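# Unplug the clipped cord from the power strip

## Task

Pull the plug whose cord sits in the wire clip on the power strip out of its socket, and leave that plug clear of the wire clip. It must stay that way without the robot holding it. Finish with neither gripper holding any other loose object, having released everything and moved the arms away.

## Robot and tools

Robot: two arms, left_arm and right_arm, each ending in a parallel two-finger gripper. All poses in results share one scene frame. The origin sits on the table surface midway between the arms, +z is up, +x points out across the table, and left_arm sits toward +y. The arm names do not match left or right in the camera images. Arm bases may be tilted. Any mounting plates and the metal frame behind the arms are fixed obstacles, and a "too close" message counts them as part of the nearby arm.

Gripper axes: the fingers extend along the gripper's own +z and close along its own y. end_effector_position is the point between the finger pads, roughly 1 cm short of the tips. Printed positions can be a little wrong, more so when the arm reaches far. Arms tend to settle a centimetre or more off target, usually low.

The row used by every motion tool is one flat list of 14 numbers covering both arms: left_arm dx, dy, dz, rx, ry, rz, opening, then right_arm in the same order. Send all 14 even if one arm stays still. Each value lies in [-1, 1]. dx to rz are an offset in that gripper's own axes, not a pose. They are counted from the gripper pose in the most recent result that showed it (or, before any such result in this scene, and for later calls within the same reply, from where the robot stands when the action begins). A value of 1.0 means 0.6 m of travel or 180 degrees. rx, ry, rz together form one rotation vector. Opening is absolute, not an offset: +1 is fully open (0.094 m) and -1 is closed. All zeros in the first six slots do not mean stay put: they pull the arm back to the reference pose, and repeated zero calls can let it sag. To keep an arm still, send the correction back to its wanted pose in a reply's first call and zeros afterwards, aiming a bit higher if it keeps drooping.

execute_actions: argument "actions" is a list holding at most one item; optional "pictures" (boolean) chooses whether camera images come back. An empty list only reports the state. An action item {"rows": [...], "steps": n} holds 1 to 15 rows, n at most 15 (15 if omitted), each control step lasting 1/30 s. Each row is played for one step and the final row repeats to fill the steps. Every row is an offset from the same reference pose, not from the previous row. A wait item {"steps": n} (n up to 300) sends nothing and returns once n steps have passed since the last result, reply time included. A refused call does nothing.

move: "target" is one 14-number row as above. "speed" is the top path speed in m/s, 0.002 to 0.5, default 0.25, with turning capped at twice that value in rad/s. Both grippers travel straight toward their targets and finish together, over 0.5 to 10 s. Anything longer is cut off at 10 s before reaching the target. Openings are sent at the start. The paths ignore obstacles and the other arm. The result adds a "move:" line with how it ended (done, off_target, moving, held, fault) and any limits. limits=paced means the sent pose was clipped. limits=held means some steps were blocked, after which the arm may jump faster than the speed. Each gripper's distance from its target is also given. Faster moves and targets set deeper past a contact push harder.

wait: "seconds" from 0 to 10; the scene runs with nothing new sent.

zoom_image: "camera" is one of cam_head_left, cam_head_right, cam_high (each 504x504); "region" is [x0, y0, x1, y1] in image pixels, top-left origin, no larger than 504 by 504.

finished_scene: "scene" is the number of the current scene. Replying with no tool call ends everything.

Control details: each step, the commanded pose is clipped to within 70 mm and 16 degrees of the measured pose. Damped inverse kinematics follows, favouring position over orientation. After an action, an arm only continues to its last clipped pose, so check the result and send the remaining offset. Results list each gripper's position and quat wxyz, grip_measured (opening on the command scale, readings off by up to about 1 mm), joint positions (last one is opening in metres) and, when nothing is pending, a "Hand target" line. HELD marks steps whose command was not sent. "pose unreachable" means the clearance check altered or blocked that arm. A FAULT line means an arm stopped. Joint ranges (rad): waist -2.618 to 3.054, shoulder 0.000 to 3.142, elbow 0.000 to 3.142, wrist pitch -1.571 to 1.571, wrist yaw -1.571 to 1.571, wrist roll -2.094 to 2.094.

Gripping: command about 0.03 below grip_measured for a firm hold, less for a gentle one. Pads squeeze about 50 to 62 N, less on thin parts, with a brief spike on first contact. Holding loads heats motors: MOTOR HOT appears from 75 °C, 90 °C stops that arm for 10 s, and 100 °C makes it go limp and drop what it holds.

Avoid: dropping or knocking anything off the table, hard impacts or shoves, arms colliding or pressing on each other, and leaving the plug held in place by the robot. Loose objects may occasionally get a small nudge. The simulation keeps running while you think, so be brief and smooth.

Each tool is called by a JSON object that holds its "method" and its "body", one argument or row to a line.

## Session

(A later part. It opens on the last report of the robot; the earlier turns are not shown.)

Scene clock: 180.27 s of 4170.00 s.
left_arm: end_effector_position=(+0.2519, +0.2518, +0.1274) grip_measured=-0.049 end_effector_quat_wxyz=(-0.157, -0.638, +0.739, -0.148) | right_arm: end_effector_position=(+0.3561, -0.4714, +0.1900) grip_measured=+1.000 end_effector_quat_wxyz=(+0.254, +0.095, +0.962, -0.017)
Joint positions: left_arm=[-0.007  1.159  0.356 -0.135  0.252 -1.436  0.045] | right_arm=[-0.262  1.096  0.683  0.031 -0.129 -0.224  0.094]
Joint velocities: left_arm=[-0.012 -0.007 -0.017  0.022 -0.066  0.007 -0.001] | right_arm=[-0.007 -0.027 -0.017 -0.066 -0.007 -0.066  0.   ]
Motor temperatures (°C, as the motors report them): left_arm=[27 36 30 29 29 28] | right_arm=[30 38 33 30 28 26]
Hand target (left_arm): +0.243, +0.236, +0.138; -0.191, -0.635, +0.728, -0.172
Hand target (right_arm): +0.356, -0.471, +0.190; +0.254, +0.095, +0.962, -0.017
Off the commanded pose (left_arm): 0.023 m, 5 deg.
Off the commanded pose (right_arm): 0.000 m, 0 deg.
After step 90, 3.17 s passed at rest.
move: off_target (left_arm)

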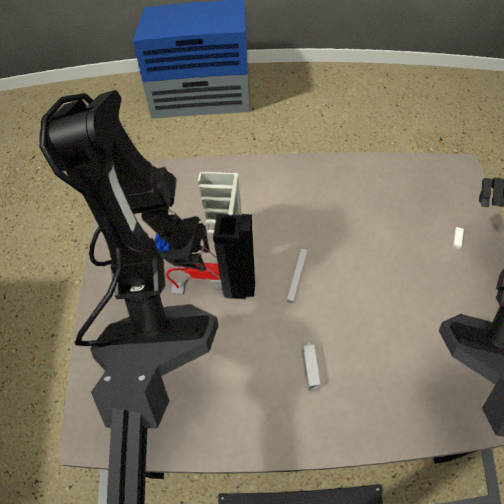

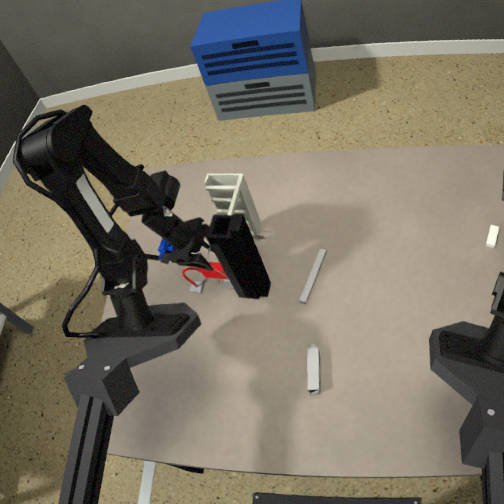

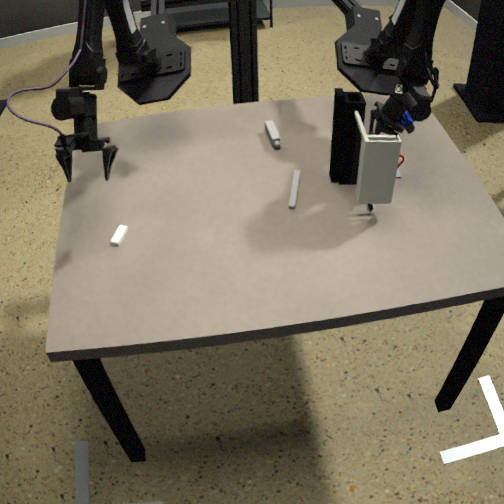

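{"method": "execute_actions", "body": {
  "actions": [
    {"rows": [[0.012,0.008,-0.002,0,0,0,-0.065,0,0,0,0,0,0,1],[0.008,0.008,-0.002,0,0,0,-0.065,0,0,0,0,0,0,1],[0.004,0.008,-0.002,0,0,0,-0.06,0,0,0,0,0,0,1],[0.002,0.008,-0.002,0,0,0,-0.05,0,0,0,0,0,0,1],[0.002,0.008,-0.002,0,0,0,-0.04,0,0,0,0,0,0,1],[0.002,0.008,-0.002,0,0,0,-0.03,0,0,0,0,0,0,1],[0.002,0.008,-0.002,0,0,0,-0.02,0,0,0,0,0,0,1],[0.002,0.008,-0.002,0,0,0,-0.01,0,0,0,0,0,0,1],[0.002,0.008,-0.002,0,0,0,0.01,0,0,0,0,0,0,1],[0.002,0.008,-0.002,0,0,0,0.05,0,0,0,0,0,0,1],[0.002,0.008,-0.002,0,0,0,0.12,0,0,0,0,0,0,1],[0.002,0.008,-0.002,0,0,0,0.2,0,0,0,0,0,0,1],[0.002,0.008,-0.002,0,0,0,0.3,0,0,0,0,0,0,1],[0.002,0.008,-0.002,0,0,0,0.4,0,0,0,0,0,0,1],[0.002,0.008,-0.002,0,0,0,0.5,0,0,0,0,0,0,1]], "steps": 15}
  ],
  "pictures": false
}}

{"method": "execute_actions", "body": {
  "actions": [
    {"steps": 10}
  ]
}}

{"method": "zoom_image", "body": {
  "camera": "cam_head_left",
  "region": [150, 210, 240, 300]
}}

Scene clock: 191.27 s of 4170.00 s.
left_arm: end_effector_position=(+0.2521, +0.2521, +0.1273) grip_measured=+0.446 end_effector_quat_wxyz=(-0.153, -0.638, +0.741, -0.145) | right_arm: end_effector_position=(+0.3561, -0.4714, +0.1900) grip_measured=+1.000 end_effector_quat_wxyz=(+0.254, +0.095, +0.962, -0.017)
Joint positions: left_arm=[-0.014  1.157  0.356 -0.135  0.239 -1.439  0.068] | right_arm=[-0.262  1.096  0.683  0.031 -0.129 -0.224  0.094]
Joint velocities: left_arm=[-0.012 -0.002 -0.017 -0.022  0.125 -0.007  0.104] | right_arm=[-0.007  0.007 -0.007  0.051  0.066  0.095  0.   ]
Motor temperatures (°C, as the motors report them): left_arm=[27 36 30 28 29 28] | right_arm=[30 38 33 30 28 26]
Hand target (left_arm): +0.247, +0.252, +0.129; -0.157, -0.638, +0.739, -0.148
Hand target (right_arm): +0.356, -0.471, +0.190; +0.254, +0.095, +0.962, -0.017
Off the commanded pose (left_arm): 0.005 m, 1 deg.
Off the commanded pose (right_arm): 0.000 m, 0 deg.
Steps of this call (steps 1 to 90: nothing new was sent; then 7.50 s passed at rest; steps 91 to 105: all 15 steps of this action). Readings (end_effector_position):
91: left_arm (+0.2520, +0.2525, +0.1269) | right_arm (+0.3561, -0.4714, +0.1900)
92: left_arm (+0.2522, +0.2528, +0.1269) | right_arm (+0.3561, -0.4714, +0.1900)
94: left_arm (+0.2523, +0.2528, +0.1269) | right_arm (+0.3561, -0.4714, +0.1900)
98: left_arm (+0.2520, +0.2528, +0.1269) | right_arm (+0.3561, -0.4714, +0.1900)
105: the state above

Scene clock: 191.60 s of 4170.00 s.
left_arm: end_effector_position=(+0.2521, +0.2519, +0.1273) grip_measured=+0.498 end_effector_quat_wxyz=(-0.154, -0.638, +0.741, -0.146) | right_arm: end_effector_position=(+0.3561, -0.4714, +0.1900) grip_measured=+1.000 end_effector_quat_wxyz=(+0.254, +0.095, +0.962, -0.017)
Joint positions: left_arm=[-0.014  1.157  0.356 -0.135  0.24  -1.439  0.07 ] | right_arm=[-0.262  1.096  0.683  0.031 -0.129 -0.224  0.094]
Joint velocities: left_arm=[-0.007 -0.002 -0.002 -0.037  0.007 -0.022  0.001] | right_arm=[-0.002 -0.007 -0.007  0.022 -0.051  0.007  0.   ]
Motor temperatures (°C, as the motors report them): left_arm=[27 36 30 28 29 28] | right_arm=[30 38 33 30 28 26]
Hand target (left_arm): +0.247, +0.252, +0.129; -0.157, -0.638, +0.739, -0.148
Hand target (right_arm): +0.356, -0.471, +0.190; +0.254, +0.095, +0.962, -0.017
Off the commanded pose (left_arm): 0.005 m, 0 deg.
Off the commanded pose (right_arm): 0.000 m, 0 deg.
Steps of this call (steps 1 to 10: nothing new was sent). Readings (end_effector_position):
1: left_arm (+0.2521, +0.2521, +0.1273) | right_arm (+0.3561, -0.4714, +0.1900)
2: left_arm (+0.2521, +0.2520, +0.1273) | right_arm (+0.3561, -0.4714, +0.1900)
4: left_arm (+0.2521, +0.2520, +0.1273) | right_arm (+0.3561, -0.4714, +0.1900)
8: left_arm (+0.2521, +0.2519, +0.1273) | right_arm (+0.3561, -0.4714, +0.1900)
10: the state above

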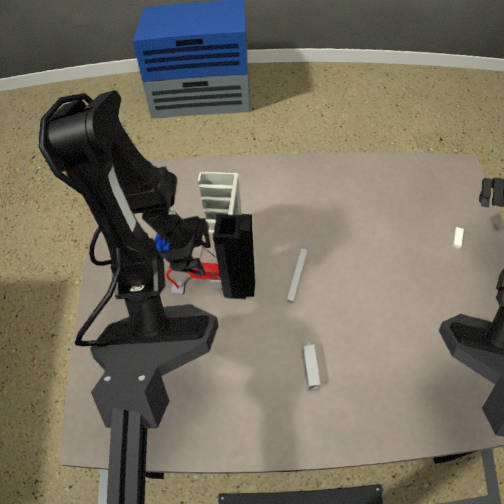

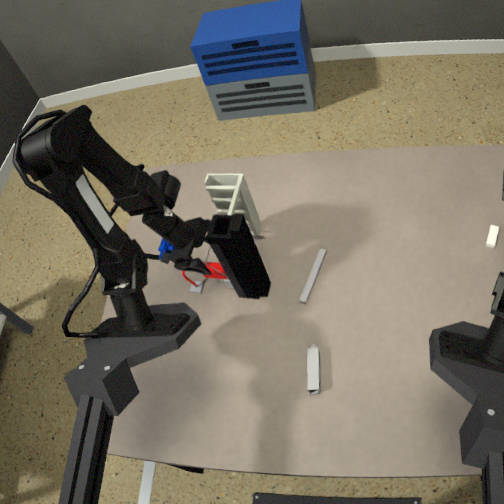

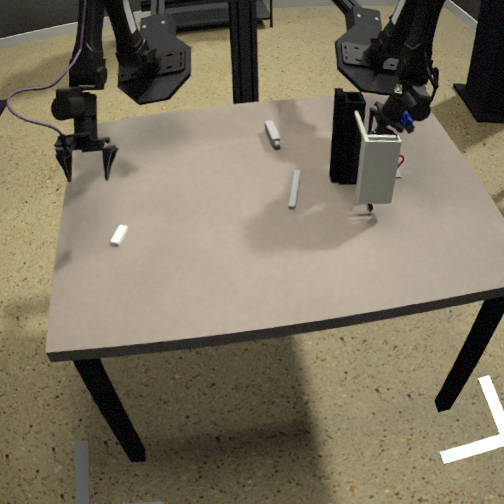

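Region (150, 210, 240, 300) of cam_head_left's 504x504 image, scaled by 5.600, with more detail than that image has.

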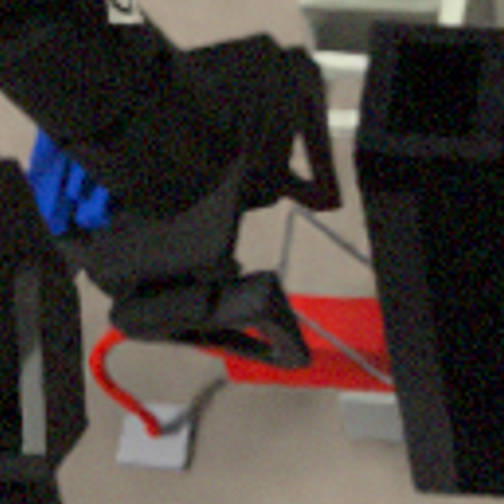

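{"method": "move", "body": {
  "target": [-0.0802,0.0135,0.0702,-0.005,0.05,-0.003,0.5, 0,0,0,0,0,0,1],
  "speed": 0.06
}}

{"method": "zoom_image", "body": {
  "camera": "cam_head_left",
  "region": [150, 210, 240, 300]
}}

{"method": "zoom_image", "body": {
  "camera": "cam_head_right",
  "region": [150, 210, 240, 300]
}}

Scene clock: 201.47 s of 4170.00 s.
left_arm: end_effector_position=(+0.2401, +0.2757, +0.0735) grip_measured=+0.498 end_effector_quat_wxyz=(-0.224, -0.628, +0.724, -0.179) | right_arm: end_effector_position=(+0.3561, -0.4714, +0.1900) grip_measured=+1.000 end_effector_quat_wxyz=(+0.254, +0.095, +0.962, -0.017)
Joint positions: left_arm=[ 0.266  1.58   0.446  0.016  0.527 -1.166  0.07 ] | right_arm=[-0.262  1.096  0.683  0.031 -0.129 -0.224  0.094]
Joint velocities: left_arm=[-0.017  0.002  0.022 -0.007  0.007  0.022  0.   ] | right_arm=[ 0.012 -0.022 -0.012  0.037 -0.051  0.022  0.   ]
Motor temperatures (°C, as the motors report them): left_arm=[27 36 30 28 29 28] | right_arm=[30 38 33 30 28 26]
Hand target (left_arm): +0.249, +0.278, +0.070; -0.218, -0.626, +0.725, -0.188
Hand target (right_arm): +0.356, -0.471, +0.190; +0.254, +0.095, +0.962, -0.017
Off the commanded pose (left_arm): 0.011 m, 1 deg.
Off the commanded pose (right_arm): 0.000 m, 0 deg.
After step 90, 5.07 s passed at rest.
move: off_target (left_arm)

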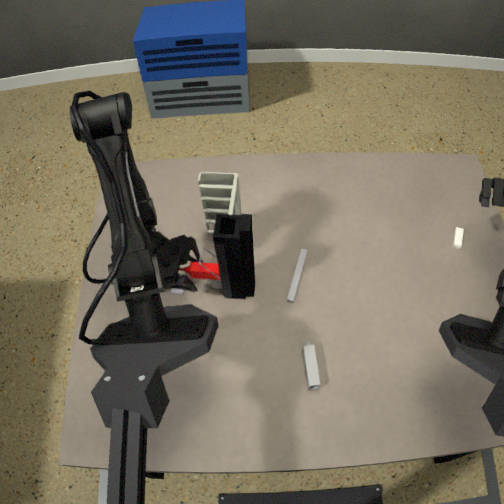

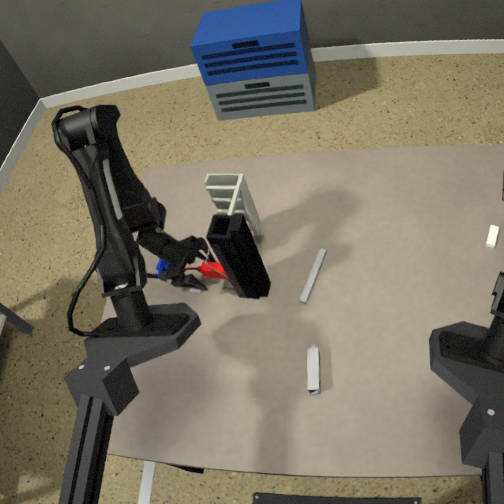

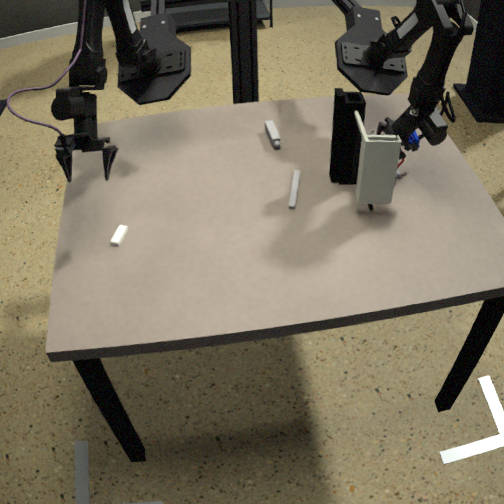

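Region (150, 210, 240, 300) of cam_head_left's 504x504 image, scaled by 5.600, with more detail than that image has.

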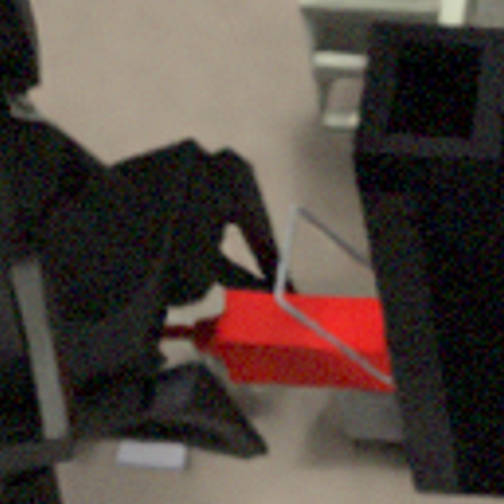

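Region (150, 210, 240, 300) of cam_head_right's 504x504 image, scaled by 5.600, with more detail than that image has.

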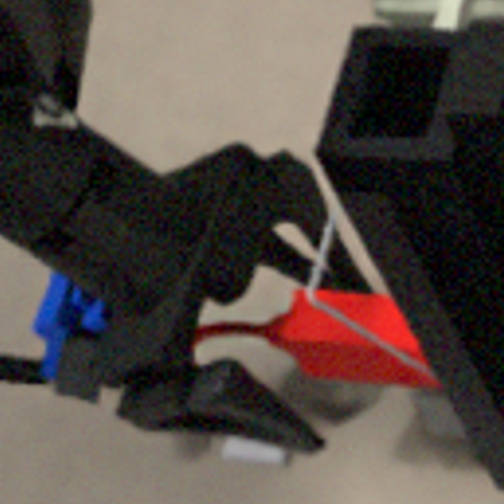

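{"method": "move", "body": {
  "target": [-0.0013,-0.0374,0.0041,0.006,0,0.003,0.3, 0,0,0,0,0,0,1],
  "speed": 0.04
}}

{"method": "zoom_image", "body": {
  "camera": "cam_head_left",
  "region": [150, 210, 240, 300]
}}

Scene clock: 209.03 s of 4170.00 s.
left_arm: end_effector_position=(+0.2571, +0.2728, +0.0732) grip_measured=+0.302 end_effector_quat_wxyz=(-0.216, -0.627, +0.724, -0.190) | right_arm: end_effector_position=(+0.3561, -0.4714, +0.1900) grip_measured=+1.000 end_effector_quat_wxyz=(+0.254, +0.095, +0.962, -0.017)
Joint positions: left_arm=[ 0.245  1.58   0.485  0.013  0.529 -1.19   0.061] | right_arm=[-0.262  1.096  0.683  0.031 -0.129 -0.224  0.094]
Joint velocities: left_arm=[ 0.002 -0.012 -0.022 -0.007 -0.007  0.037  0.   ] | right_arm=[ 0.007  0.007 -0.002 -0.022  0.051  0.022  0.   ]
Motor temperatures (°C, as the motors report them): left_arm=[27 35 30 28 29 28] | right_arm=[30 39 33 30 28 26]
Hand target (left_arm): +0.262, +0.272, +0.071; -0.217, -0.627, +0.725, -0.187
Hand target (right_arm): +0.356, -0.471, +0.190; +0.254, +0.095, +0.962, -0.017
Off the commanded pose (left_arm): 0.006 m, 0 deg.
Off the commanded pose (right_arm): 0.000 m, 0 deg.
After step 90, 3.70 s passed at rest.
move: done

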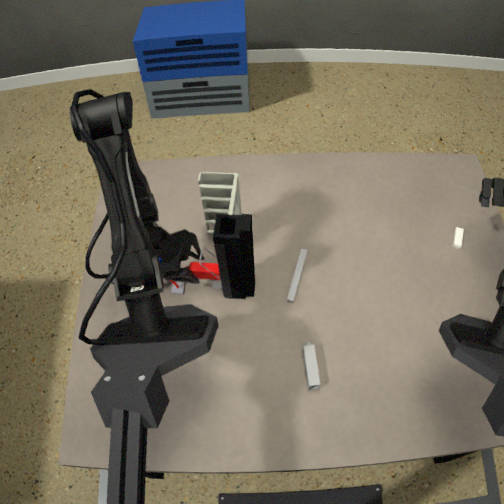

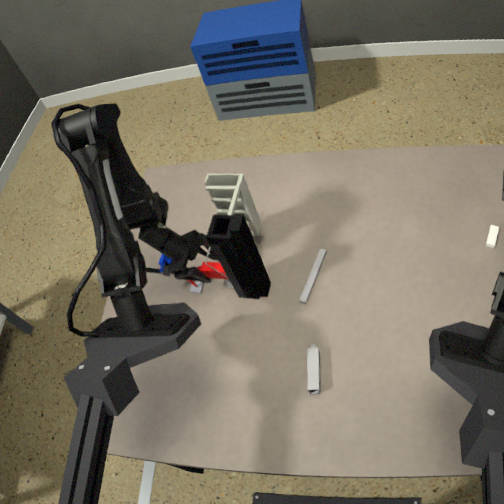

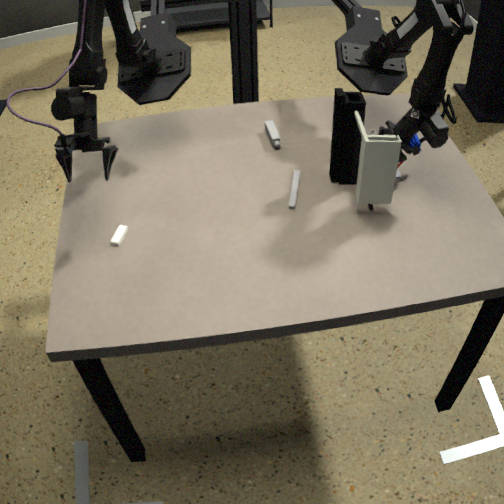

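Region (150, 210, 240, 300) of cam_head_left's 504x504 image, scaled by 5.600, with more detail than that image has.

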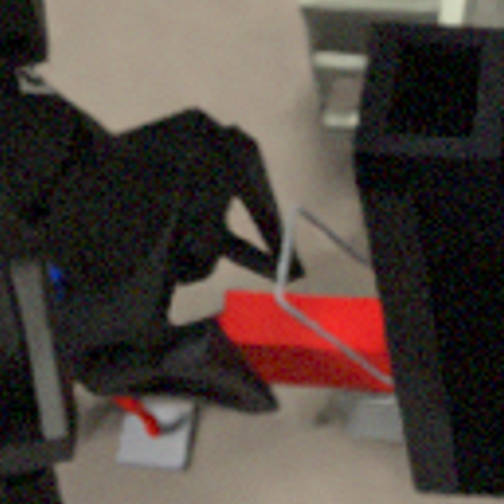

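{"method": "execute_actions", "body": {
  "actions": [
    {"rows": [[0,0.004,0,0,0,0,0.2,0,0,0,0,0,0,1],[0,0.008,0,0,0,0,0.1,0,0,0,0,0,0,1],[0,0.012,0,0,0,0,0.0,0,0,0,0,0,0,1],[0,0.014,0,0,0,0,-0.1,0,0,0,0,0,0,1],[0,0.014,0,0,0,0,-0.18,0,0,0,0,0,0,1],[0,0.014,0,0,0,0,-0.23,0,0,0,0,0,0,1],[0,0.014,0,0,0,0,-0.26,0,0,0,0,0,0,1],[0,0.014,0,0,0,0,-0.28,0,0,0,0,0,0,1],[0,0.014,0,0,0,0,-0.30,0,0,0,0,0,0,1],[0,0.014,0,0,0,0,-0.32,0,0,0,0,0,0,1],[0,0.014,0,0,0,0,-0.34,0,0,0,0,0,0,1],[0,0.014,0,0,0,0,-0.36,0,0,0,0,0,0,1],[0,0.014,0,0,0,0,-0.38,0,0,0,0,0,0,1],[0,0.014,0,0,0,0,-0.40,0,0,0,0,0,0,1],[0,0.014,0,0,0,0,-0.42,0,0,0,0,0,0,1]], "steps": 15}
  ],
  "pictures": false
}}

{"method": "execute_actions", "body": {
  "actions": [
    {"rows": [[0,0.004,0,0,0,0,-0.435,0,0,0,0,0,0,1],[0,0.004,0,0,0,0,-0.45,0,0,0,0,0,0,1],[0,0.004,0,0,0,0,-0.46,0,0,0,0,0,0,1],[0,0.004,0,0,0,0,-0.47,0,0,0,0,0,0,1],[0,0.004,0,0,0,0,-0.48,0,0,0,0,0,0,1],[0,0.004,0,0,0,0,-0.49,0,0,0,0,0,0,1],[0,0.004,0,0,0,0,-0.50,0,0,0,0,0,0,1],[0,0.004,0,0,0,0,-0.51,0,0,0,0,0,0,1],[0,0.004,0,0,0,0,-0.52,0,0,0,0,0,0,1],[0,0.004,0,0,0,0,-0.53,0,0,0,0,0,0,1],[0,0.004,0,0,0,0,-0.54,0,0,0,0,0,0,1],[0,0.004,0,0,0,0,-0.55,0,0,0,0,0,0,1],[0,0.004,0,0,0,0,-0.56,0,0,0,0,0,0,1]], "steps": 15}
  ]
}}

{"method": "zoom_image", "body": {
  "camera": "cam_head_left",
  "region": [150, 210, 240, 300]
}}

Scene clock: 223.63 s of 4170.00 s.
left_arm: end_effector_position=(+0.2553, +0.2739, +0.0727) grip_measured=-0.408 end_effector_quat_wxyz=(-0.214, -0.627, +0.725, -0.189) | right_arm: end_effector_position=(+0.3561, -0.4714, +0.1900) grip_measured=+1.000 end_effector_quat_wxyz=(+0.254, +0.095, +0.962, -0.017)
Joint positions: left_arm=[ 0.25   1.58   0.477  0.021  0.528 -1.186  0.028] | right_arm=[-0.262  1.096  0.683  0.031 -0.129 -0.224  0.094]
Joint velocities: left_arm=[ 0.017 -0.007 -0.002  0.007  0.022  0.007 -0.019] | right_arm=[ 0.002 -0.002  0.007 -0.007  0.051 -0.066  0.   ]
Motor temperatures (°C, as the motors report them): left_arm=[27 35 31 28 29 28] | right_arm=[30 39 33 31 28 26]
Hand target (left_arm): +0.249, +0.274, +0.073; -0.216, -0.626, +0.725, -0.189
Hand target (right_arm): +0.356, -0.471, +0.190; +0.254, +0.095, +0.962, -0.017
Off the commanded pose (left_arm): 0.007 m, 0 deg.
Off the commanded pose (right_arm): 0.000 m, 0 deg.
Steps of this call (steps 1 to 90: nothing new was sent; then 11.10 s passed at rest; steps 91 to 105: all 15 steps of this action). Readings (end_effector_position):
91: left_arm (+0.2571, +0.2728, +0.0731) | right_arm (+0.3561, -0.4714, +0.1900)
92: left_arm (+0.2571, +0.2729, +0.0731) | right_arm (+0.3561, -0.4714, +0.1900)
94: left_arm (+0.2580, +0.2730, +0.0730) | right_arm (+0.3561, -0.4714, +0.1900)
98: left_arm (+0.2583, +0.2735, +0.0727) | right_arm (+0.3561, -0.4714, +0.1900)
105: the state above

Scene clock: 224.13 s of 4170.00 s.
left_arm: end_effector_position=(+0.2535, +0.2743, +0.0727) grip_measured=-0.512 end_effector_quat_wxyz=(-0.217, -0.629, +0.723, -0.185) | right_arm: end_effector_position=(+0.3561, -0.4714, +0.1900) grip_measured=+1.000 end_effector_quat_wxyz=(+0.254, +0.095, +0.962, -0.017)
Joint positions: left_arm=[ 0.25   1.58   0.477  0.015  0.524 -1.19   0.023] | right_arm=[-0.262  1.096  0.683  0.031 -0.129 -0.224  0.094]
Joint velocities: left_arm=[-0.012  0.002  0.002  0.051 -0.037 -0.066  0.001] | right_arm=[-0.012 -0.022 -0.022 -0.037 -0.037 -0.051  0.   ]
Motor temperatures (°C, as the motors report them): left_arm=[27 35 30 28 29 28] | right_arm=[30 39 33 31 28 26]
Hand target (left_arm): +0.253, +0.274, +0.073; -0.214, -0.627, +0.725, -0.189
Hand target (right_arm): +0.356, -0.471, +0.190; +0.254, +0.095, +0.962, -0.017
Off the commanded pose (left_arm): 0.001 m, 1 deg.
Off the commanded pose (right_arm): 0.000 m, 0 deg.
Steps of this call (steps 1 to 15: all 15 steps of this action). Readings (end_effector_position):
1: left_arm (+0.2547, +0.2741, +0.0727) | right_arm (+0.3561, -0.4714, +0.1900)
2: left_arm (+0.2544, +0.2741, +0.0727) | right_arm (+0.3561, -0.4714, +0.1900)
4: left_arm (+0.2539, +0.2742, +0.0727) | right_arm (+0.3561, -0.4714, +0.1900)
8: left_arm (+0.2535, +0.2743, +0.0727) | right_arm (+0.3561, -0.4714, +0.1900)
15: the state above

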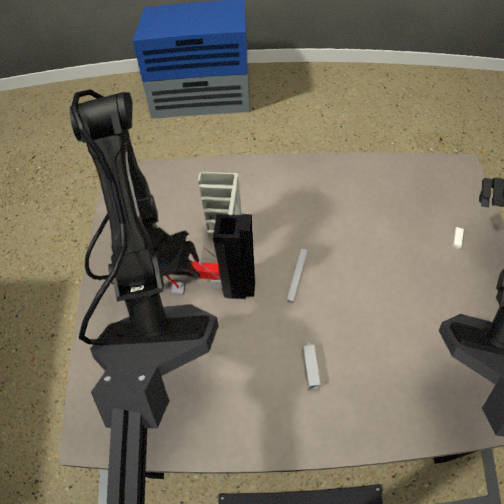

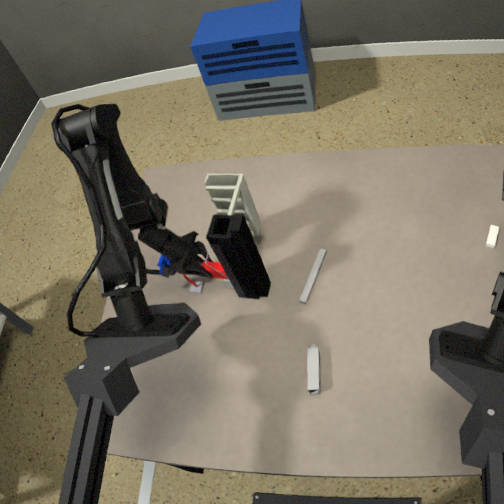

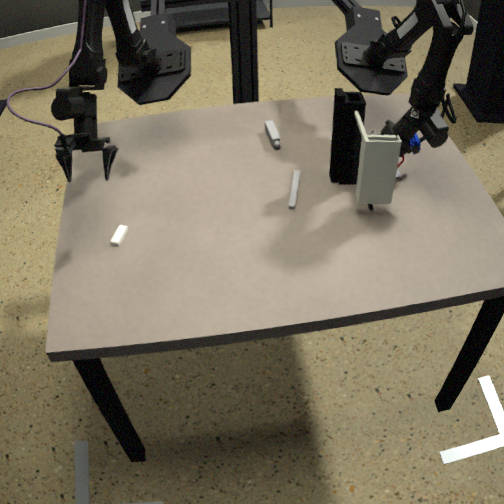

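Region (150, 210, 240, 300) of cam_head_left's 504x504 image, scaled by 5.600, with more detail than that image has.

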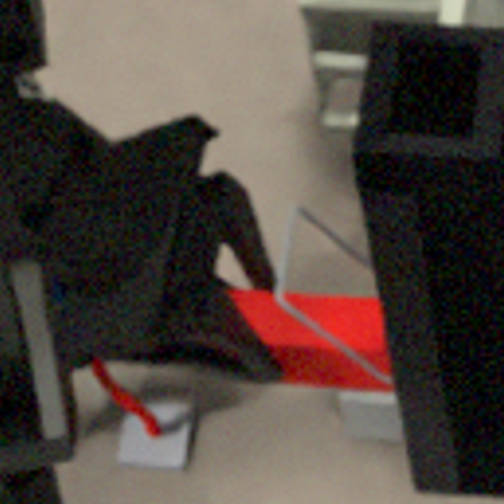

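{"method": "execute_actions", "body": {
  "actions": []
}}

Scene clock: 233.73 s of 4170.00 s.
left_arm: end_effector_position=(+0.2535, +0.2743, +0.0727) grip_measured=-0.512 end_effector_quat_wxyz=(-0.217, -0.629, +0.723, -0.185) | right_arm: end_effector_position=(+0.3561, -0.4714, +0.1900) grip_measured=+1.000 end_effector_quat_wxyz=(+0.254, +0.095, +0.962, -0.017)
Joint positions: left_arm=[ 0.25   1.58   0.477  0.015  0.524 -1.19   0.023] | right_arm=[-0.262  1.096  0.683  0.031 -0.129 -0.224  0.094]
Joint velocities: left_arm=[ 0.007  0.017 -0.017 -0.037 -0.037  0.051  0.   ] | right_arm=[-0.007  0.007 -0.007  0.051 -0.022  0.037  0.   ]
Motor temperatures (°C, as the motors report them): left_arm=[27 36 30 28 29 28] | right_arm=[30 39 33 31 28 26]
Hand target (left_arm): +0.253, +0.274, +0.073; -0.214, -0.627, +0.725, -0.189
Hand target (right_arm): +0.356, -0.471, +0.190; +0.254, +0.095, +0.962, -0.017
Off the commanded pose (left_arm): 0.001 m, 1 deg.
Off the commanded pose (right_arm): 0.000 m, 0 deg.
Steps of this call (steps 1 to 90: nothing new was sent; then 6.60 s passed at rest). Readings (end_effector_position):
1: left_arm (+0.2535, +0.2743, +0.0727) | right_arm (+0.3561, -0.4714, +0.1900)
2: left_arm (+0.2535, +0.2743, +0.0727) | right_arm (+0.3561, -0.4714, +0.1900)
4: left_arm (+0.2535, +0.2743, +0.0727) | right_arm (+0.3561, -0.4714, +0.1900)
8: left_arm (+0.2535, +0.2743, +0.0727) | right_arm (+0.3561, -0.4714, +0.1900)
90: the state above

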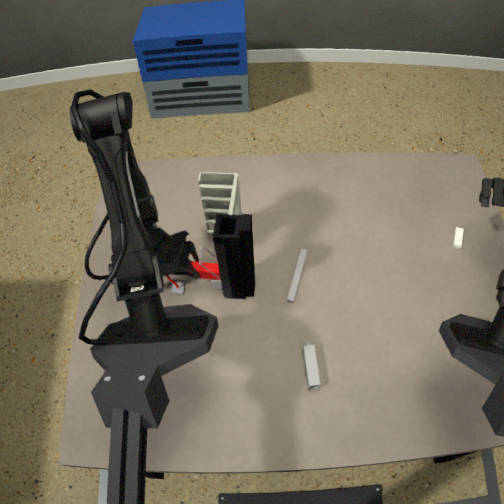

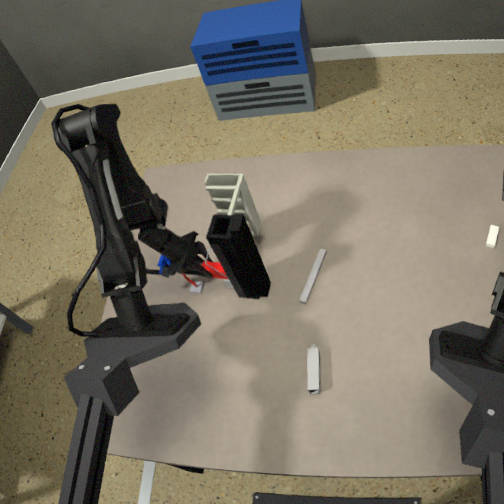

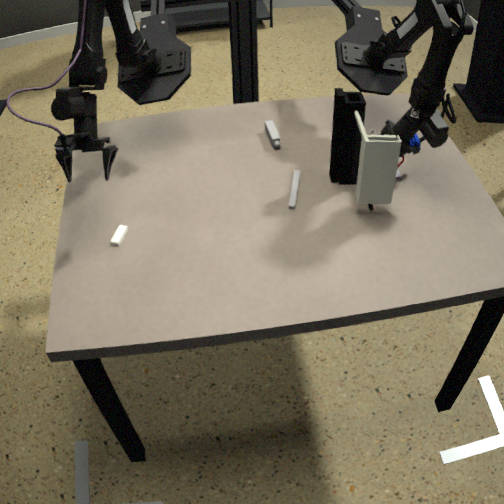

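{"method": "move", "body": {
  "target": [-0.049, 0, -0.032, 0, 0, 0, -0.55, 0, 0, 0, 0, 0, 0, 1],
  "speed": 0.02
}}

Scene clock: 238.40 s of 4170.00 s.
left_arm: end_effector_position=(+0.2532, +0.2776, +0.0818) grip_measured=-0.512 end_effector_quat_wxyz=(-0.248, -0.622, +0.709, -0.220) | right_arm: end_effector_position=(+0.3561, -0.4714, +0.1900) grip_measured=+1.000 end_effector_quat_wxyz=(+0.254, +0.095, +0.962, -0.017)
Joint positions: left_arm=[ 0.329  1.597  0.516 -0.09   0.653 -1.088  0.023] | right_arm=[-0.262  1.096  0.683  0.031 -0.129 -0.224  0.094]
Joint velocities: left_arm=[-0.012 -0.002  0.012 -0.022 -0.007 -0.037 -0.001] | right_arm=[-0.002  0.017  0.007  0.037 -0.022  0.037  0.   ]
Motor temperatures (°C, as the motors report them): left_arm=[27 36 30 28 29 28] | right_arm=[30 39 33 31 28 26]
Hand target (left_arm): +0.258, +0.308, +0.074; -0.217, -0.630, +0.723, -0.185
Hand target (right_arm): +0.356, -0.471, +0.190; +0.254, +0.095, +0.962, -0.017
Off the commanded pose (left_arm): 0.033 m, 6 deg.
Off the commanded pose (right_arm): 0.000 m, 0 deg.
move: off_target (left_arm)

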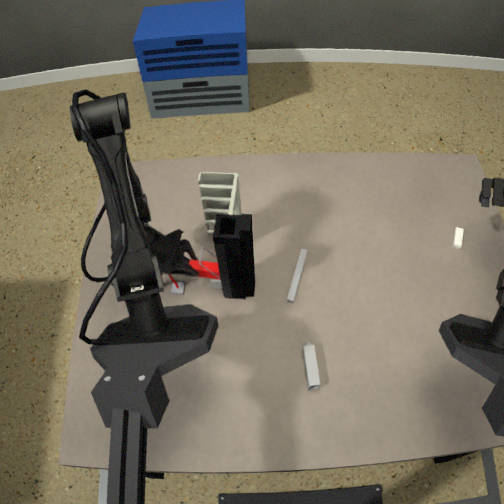

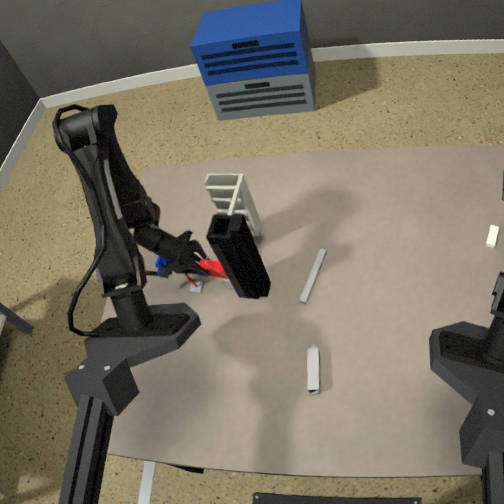

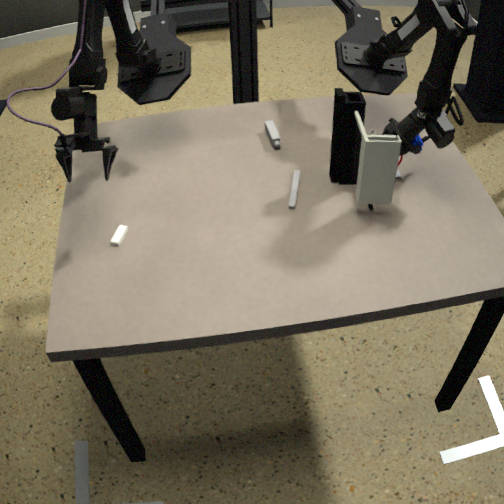

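{"method": "zoom_image", "body": {
  "camera": "cam_head_left",
  "region": [150, 210, 240, 300]
}}

{"method": "zoom_image", "body": {
  "camera": "cam_head_right",
  "region": [150, 210, 250, 310]
}}

Region (150, 210, 240, 300) of cam_head_left's 504x504 image, scaled by 5.600, with more detail than that image has.

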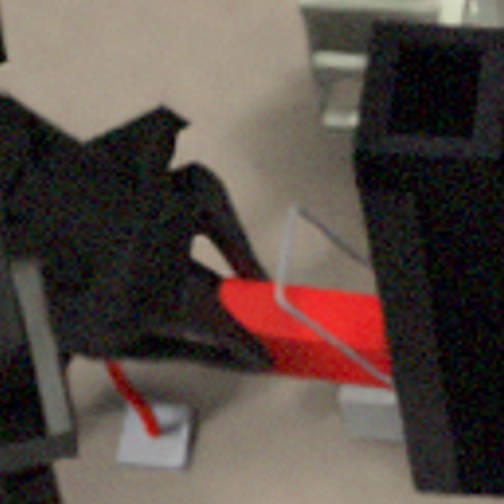

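Region (150, 210, 250, 310) of cam_head_right's 504x504 image, scaled by 5.040, with more detail than that image has.

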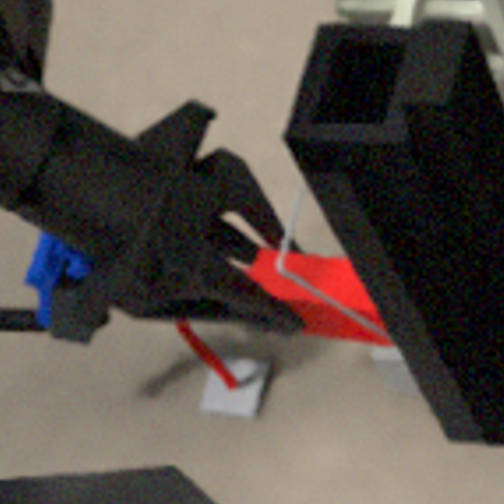

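{"method": "execute_actions", "body": {
  "actions": [
    {"rows": [[-0.03,0,-0.012,0,0,0,-0.55,0,0,0,0,0,0,1],[-0.024,0,-0.008,0,0,0,-0.55,0,0,0,0,0,0,1],[-0.018,0,-0.004,0,0,0,-0.55,0,0,0,0,0,0,1],[-0.013,0,0.0,0,0,0,-0.55,0,0,0,0,0,0,1],[-0.01,0,0.004,0,0,0,-0.55,0,0,0,0,0,0,1],[-0.008,0,0.008,0,0,0,-0.55,0,0,0,0,0,0,1],[-0.007,0,0.011,0,0,0,-0.55,0,0,0,0,0,0,1],[-0.007,0,0.0137,0,0,0,-0.55,0,0,0,0,0,0,1]], "steps": 15}
  ],
  "pictures": false
}}

Scene clock: 293.03 s of 4170.00 s.
left_arm: end_effector_position=(+0.2531, +0.2767, +0.0791) grip_measured=-0.513 end_effector_quat_wxyz=(-0.254, -0.624, +0.704, -0.225) | right_arm: end_effector_position=(+0.3561, -0.4714, +0.1900) grip_measured=+1.000 end_effector_quat_wxyz=(+0.254, +0.095, +0.962, -0.017)
Joint positions: left_arm=[ 0.335  1.623  0.524 -0.083  0.67  -1.087  0.023] | right_arm=[-0.262  1.096  0.683  0.031 -0.129 -0.224  0.094]
Joint velocities: left_arm=[-0.017  0.002  0.022 -0.007  0.022  0.007  0.001] | right_arm=[ 0.007  0.012  0.002  0.037 -0.051  0.066  0.   ]
Motor temperatures (°C, as the motors report them): left_arm=[29 37 31 28 29 29] | right_arm=[30 39 33 31 28 26]
Hand target (left_arm): +0.253, +0.276, +0.073; -0.248, -0.622, +0.709, -0.220
Hand target (right_arm): +0.356, -0.471, +0.190; +0.254, +0.095, +0.962, -0.017
Off the commanded pose (left_arm): 0.006 m, 1 deg.
Off the commanded pose (right_arm): 0.000 m, 0 deg.
Steps of this call (steps 1 to 90: nothing new was sent; then 51.13 s passed at rest; steps 91 to 105: all 15 steps of this action). Readings (end_effector_position):
91: left_arm (+0.2531, +0.2772, +0.0817) | right_arm (+0.3561, -0.4714, +0.1900)
92: left_arm (+0.2527, +0.2772, +0.0808) | right_arm (+0.3561, -0.4714, +0.1900)
94: left_arm (+0.2524, +0.2769, +0.0802) | right_arm (+0.3561, -0.4714, +0.1900)
98: left_arm (+0.2531, +0.2766, +0.0793) | right_arm (+0.3561, -0.4714, +0.1900)
105: the state above

{"method": "move", "body": {
  "target": [0, 0, 0.012, 0, 0.078, 0, -0.15, 0, 0, 0, 0, 0, 0, 1],
  "speed": 0.08
}}

Scene clock: 304.23 s of 4170.00 s.
left_arm: end_effector_position=(+0.2472, +0.2689, +0.0769) grip_measured=-0.152 end_effector_quat_wxyz=(-0.340, -0.590, +0.672, -0.292) | right_arm: end_effector_position=(+0.3561, -0.4714, +0.1900) grip_measured=+1.000 end_effector_quat_wxyz=(+0.254, +0.095, +0.962, -0.017)
Joint positions: left_arm=[ 0.409  1.837  0.685 -0.309  0.876 -0.836  0.04 ] | right_arm=[-0.262  1.096  0.683  0.031 -0.129 -0.224  0.094]
Joint velocities: left_arm=[ 0.017  0.002  0.002 -0.007 -0.007  0.037  0.001] | right_arm=[-0.007 -0.007 -0.017 -0.022 -0.051 -0.095  0.   ]
Motor temperatures (°C, as the motors report them): left_arm=[29 36 30 28 29 29] | right_arm=[30 39 33 31 28 26]
Hand target (left_arm): +0.252, +0.272, +0.074; -0.339, -0.591, +0.669, -0.298
Hand target (right_arm): +0.356, -0.471, +0.190; +0.254, +0.095, +0.962, -0.017
Off the commanded pose (left_arm): 0.007 m, 1 deg.
Off the commanded pose (right_arm): 0.000 m, 0 deg.
After step 90, 6.23 s passed at rest.
move: done

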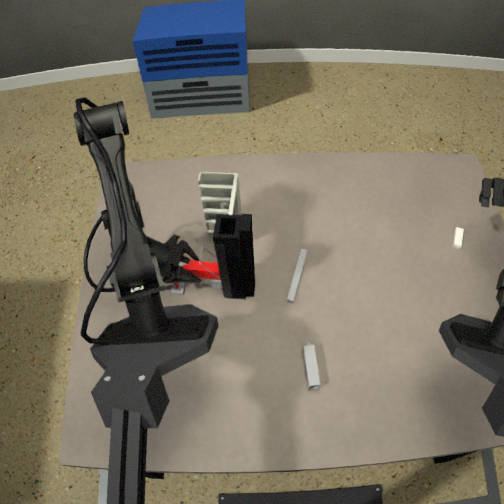

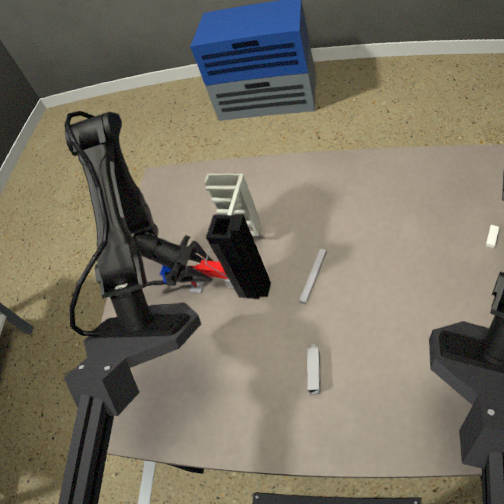

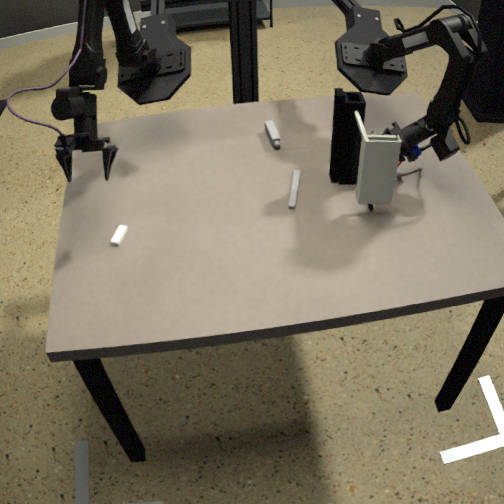

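{"method": "execute_actions", "body": {
  "actions": [
    {"rows": [[-0.005,-0.006,0.001,0,0,0,-0.2,0,0,0,0,0,0,1],[-0.009,-0.011,0.002,0,0,0,-0.25,0,0,0,0,0,0,1],[-0.014,-0.016,0.0035,0,0,0,-0.3,0,0,0,0,0,0,1]], "steps": 15}
  ]
}}

{"method": "zoom_image", "body": {
  "camera": "cam_head_left",
  "region": [150, 210, 240, 300]
}}

Scene clock: 309.00 s of 4170.00 s.
left_arm: end_effector_position=(+0.2540, +0.2712, +0.0736) grip_measured=-0.298 end_effector_quat_wxyz=(-0.337, -0.589, +0.673, -0.293) | right_arm: end_effector_position=(+0.3561, -0.4714, +0.1900) grip_measured=+1.000 end_effector_quat_wxyz=(+0.254, +0.095, +0.962, -0.017)
Joint positions: left_arm=[ 0.409  1.849  0.713 -0.316  0.877 -0.838  0.033] | right_arm=[-0.262  1.096  0.683  0.031 -0.129 -0.224  0.094]
Joint velocities: left_arm=[-0.012 -0.017  0.022 -0.007  0.007 -0.022  0.002] | right_arm=[-0.017  0.002  0.012  0.007 -0.051  0.066  0.   ]
Motor temperatures (°C, as the motors report them): left_arm=[28 36 30 28 29 29] | right_arm=[30 39 34 31 28 26]
Hand target (left_arm): +0.257, +0.271, +0.069; -0.340, -0.590, +0.672, -0.292
Hand target (right_arm): +0.356, -0.471, +0.190; +0.254, +0.095, +0.962, -0.017
Off the commanded pose (left_arm): 0.006 m, 0 deg.
Off the commanded pose (right_arm): 0.000 m, 0 deg.
Steps of this call (steps 1 to 90: nothing new was sent; then 1.27 s passed at rest; steps 91 to 105: all 15 steps of this action). Readings (end_effector_position):
91: left_arm (+0.2470, +0.2687, +0.0773) | right_arm (+0.3561, -0.4714, +0.1900)
92: left_arm (+0.2470, +0.2687, +0.0773) | right_arm (+0.3561, -0.4714, +0.1900)
94: left_arm (+0.2484, +0.2692, +0.0763) | right_arm (+0.3561, -0.4714, +0.1900)
98: left_arm (+0.2534, +0.2710, +0.0738) | right_arm (+0.3561, -0.4714, +0.1900)
105: the state above

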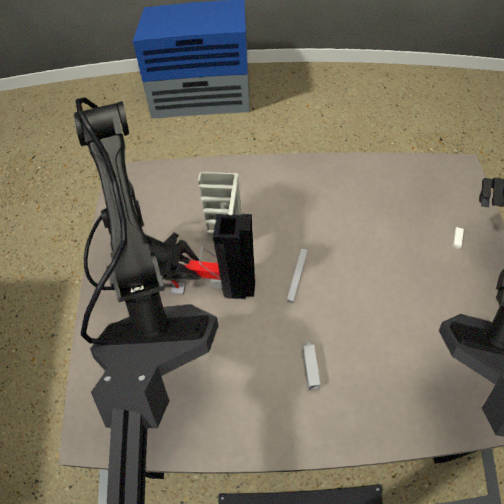

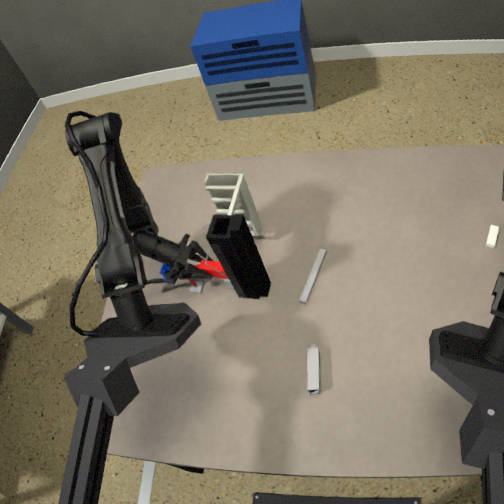

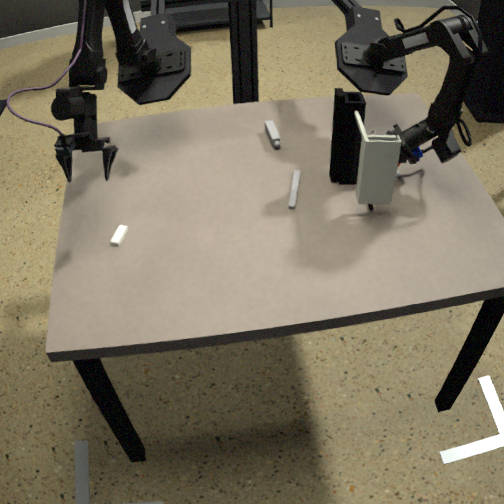

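Region (150, 210, 240, 300) of cam_head_left's 504x504 image, scaled by 5.600, with more detail than that image has.

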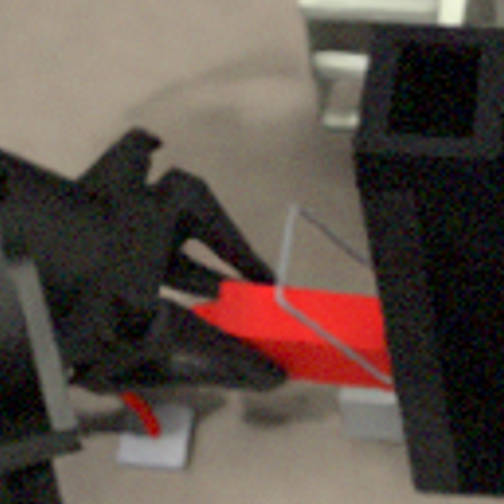

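{"method": "execute_actions", "body": {
  "actions": [
    {"rows": [[0,0,0,0,0,0,-0.35,0,0,0,0,0,0,1],[0,0,0,0,0,0,-0.4,0,0,0,0,0,0,1],[0,0,0,0,0,0,-0.44,0,0,0,0,0,0,1],[0,0,0,0,0,0,-0.47,0,0,0,0,0,0,1],[0,0,0,0,0,0,-0.49,0,0,0,0,0,0,1],[0,0,0,0,0,0,-0.5,0,0,0,0,0,0,1],[0,0,0,0,0,0,-0.51,0,0,0,0,0,0,1],[0,0,0,0,0,0,-0.52,0,0,0,0,0,0,1],[0,0,0,0,0,0,-0.53,0,0,0,0,0,0,1],[0,0,0,0,0,0,-0.545,0,0,0,0,0,0,1],[0,0,0,0,0,0,-0.56,0,0,0,0,0,0,1]], "steps": 15}
  ],
  "pictures": false
}}

Scene clock: 318.53 s of 4170.00 s.
left_arm: end_effector_position=(+0.2526, +0.2715, +0.0735) grip_measured=-0.513 end_effector_quat_wxyz=(-0.339, -0.590, +0.673, -0.289) | right_arm: end_effector_position=(+0.3561, -0.4714, +0.1900) grip_measured=+1.000 end_effector_quat_wxyz=(+0.254, +0.095, +0.962, -0.017)
Joint positions: left_arm=[ 0.409  1.849  0.713 -0.321  0.871 -0.84   0.023] | right_arm=[-0.262  1.096  0.683  0.031 -0.129 -0.224  0.094]
Joint velocities: left_arm=[ 0.002 -0.002 -0.007  0.022 -0.007 -0.037 -0.   ] | right_arm=[ 0.002 -0.002 -0.012 -0.022  0.037 -0.066  0.   ]
Motor temperatures (°C, as the motors report them): left_arm=[28 36 30 28 29 28] | right_arm=[30 39 34 31 28 26]
Hand target (left_arm): +0.254, +0.271, +0.074; -0.337, -0.589, +0.673, -0.293
Hand target (right_arm): +0.356, -0.471, +0.190; +0.254, +0.095, +0.962, -0.017
Off the commanded pose (left_arm): 0.001 m, 0 deg.
Off the commanded pose (right_arm): 0.000 m, 0 deg.
Steps of this call (steps 1 to 90: nothing new was sent; then 6.03 s passed at rest; steps 91 to 105: all 15 steps of this action). Readings (end_effector_position):
91: left_arm (+0.2540, +0.2712, +0.0736) | right_arm (+0.3561, -0.4714, +0.1900)
92: left_arm (+0.2540, +0.2712, +0.0736) | right_arm (+0.3561, -0.4714, +0.1900)
94: left_arm (+0.2535, +0.2714, +0.0735) | right_arm (+0.3561, -0.4714, +0.1900)
98: left_arm (+0.2526, +0.2715, +0.0735) | right_arm (+0.3561, -0.4714, +0.1900)
105: the state above

{"method": "move", "body": {
  "target": [-0.05, 0, -0.038, 0, -0.028, 0, -0.56, 0, 0, 0, 0, 0, 0, 1],
  "speed": 0.02
}}

Scene clock: 333.23 s of 4170.00 s.
left_arm: end_effector_position=(+0.2514, +0.2773, +0.0750) grip_measured=-0.513 end_effector_quat_wxyz=(-0.337, -0.596, +0.668, -0.292) | right_arm: end_effector_position=(+0.3561, -0.4714, +0.1900) grip_measured=+1.000 end_effector_quat_wxyz=(+0.254, +0.095, +0.962, -0.017)
Joint positions: left_arm=[ 0.436  1.849  0.713 -0.341  0.882 -0.818  0.023] | right_arm=[-0.262  1.096  0.683  0.031 -0.129 -0.224  0.094]
Joint velocities: left_arm=[-0.007  0.007 -0.022 -0.051  0.007 -0.007  0.   ] | right_arm=[ 0.002  0.002 -0.017  0.051 -0.007 -0.022  0.   ]
Motor temperatures (°C, as the motors report them): left_arm=[28 37 30 28 29 28] | right_arm=[30 39 34 31 28 26]
Hand target (left_arm): +0.257, +0.307, +0.065; -0.308, -0.604, +0.686, -0.263
Hand target (right_arm): +0.356, -0.471, +0.190; +0.254, +0.095, +0.962, -0.017
Off the commanded pose (left_arm): 0.033 m, 5 deg.
Off the commanded pose (right_arm): 0.000 m, 0 deg.
After step 90, 9.27 s passed at rest.
move: off_target (left_arm)

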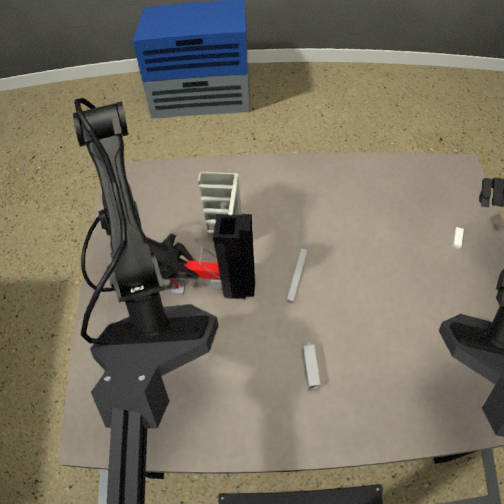

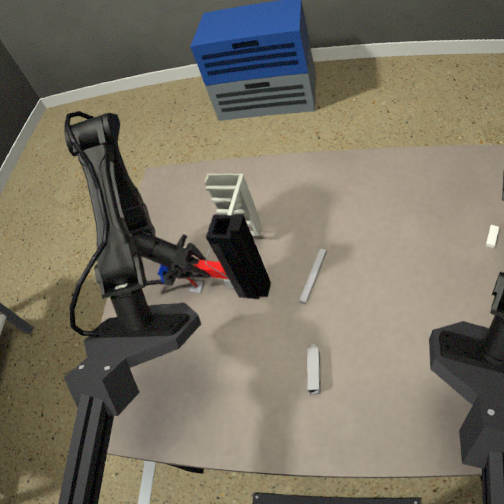

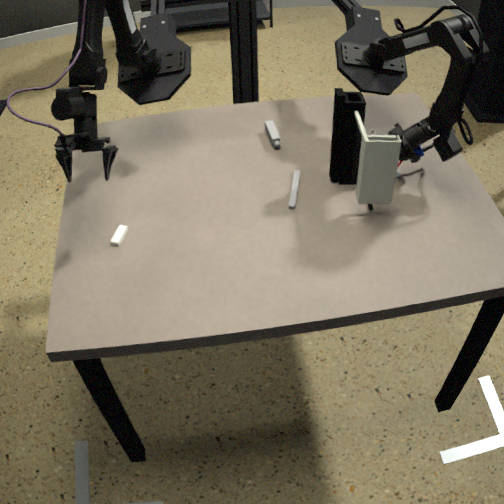

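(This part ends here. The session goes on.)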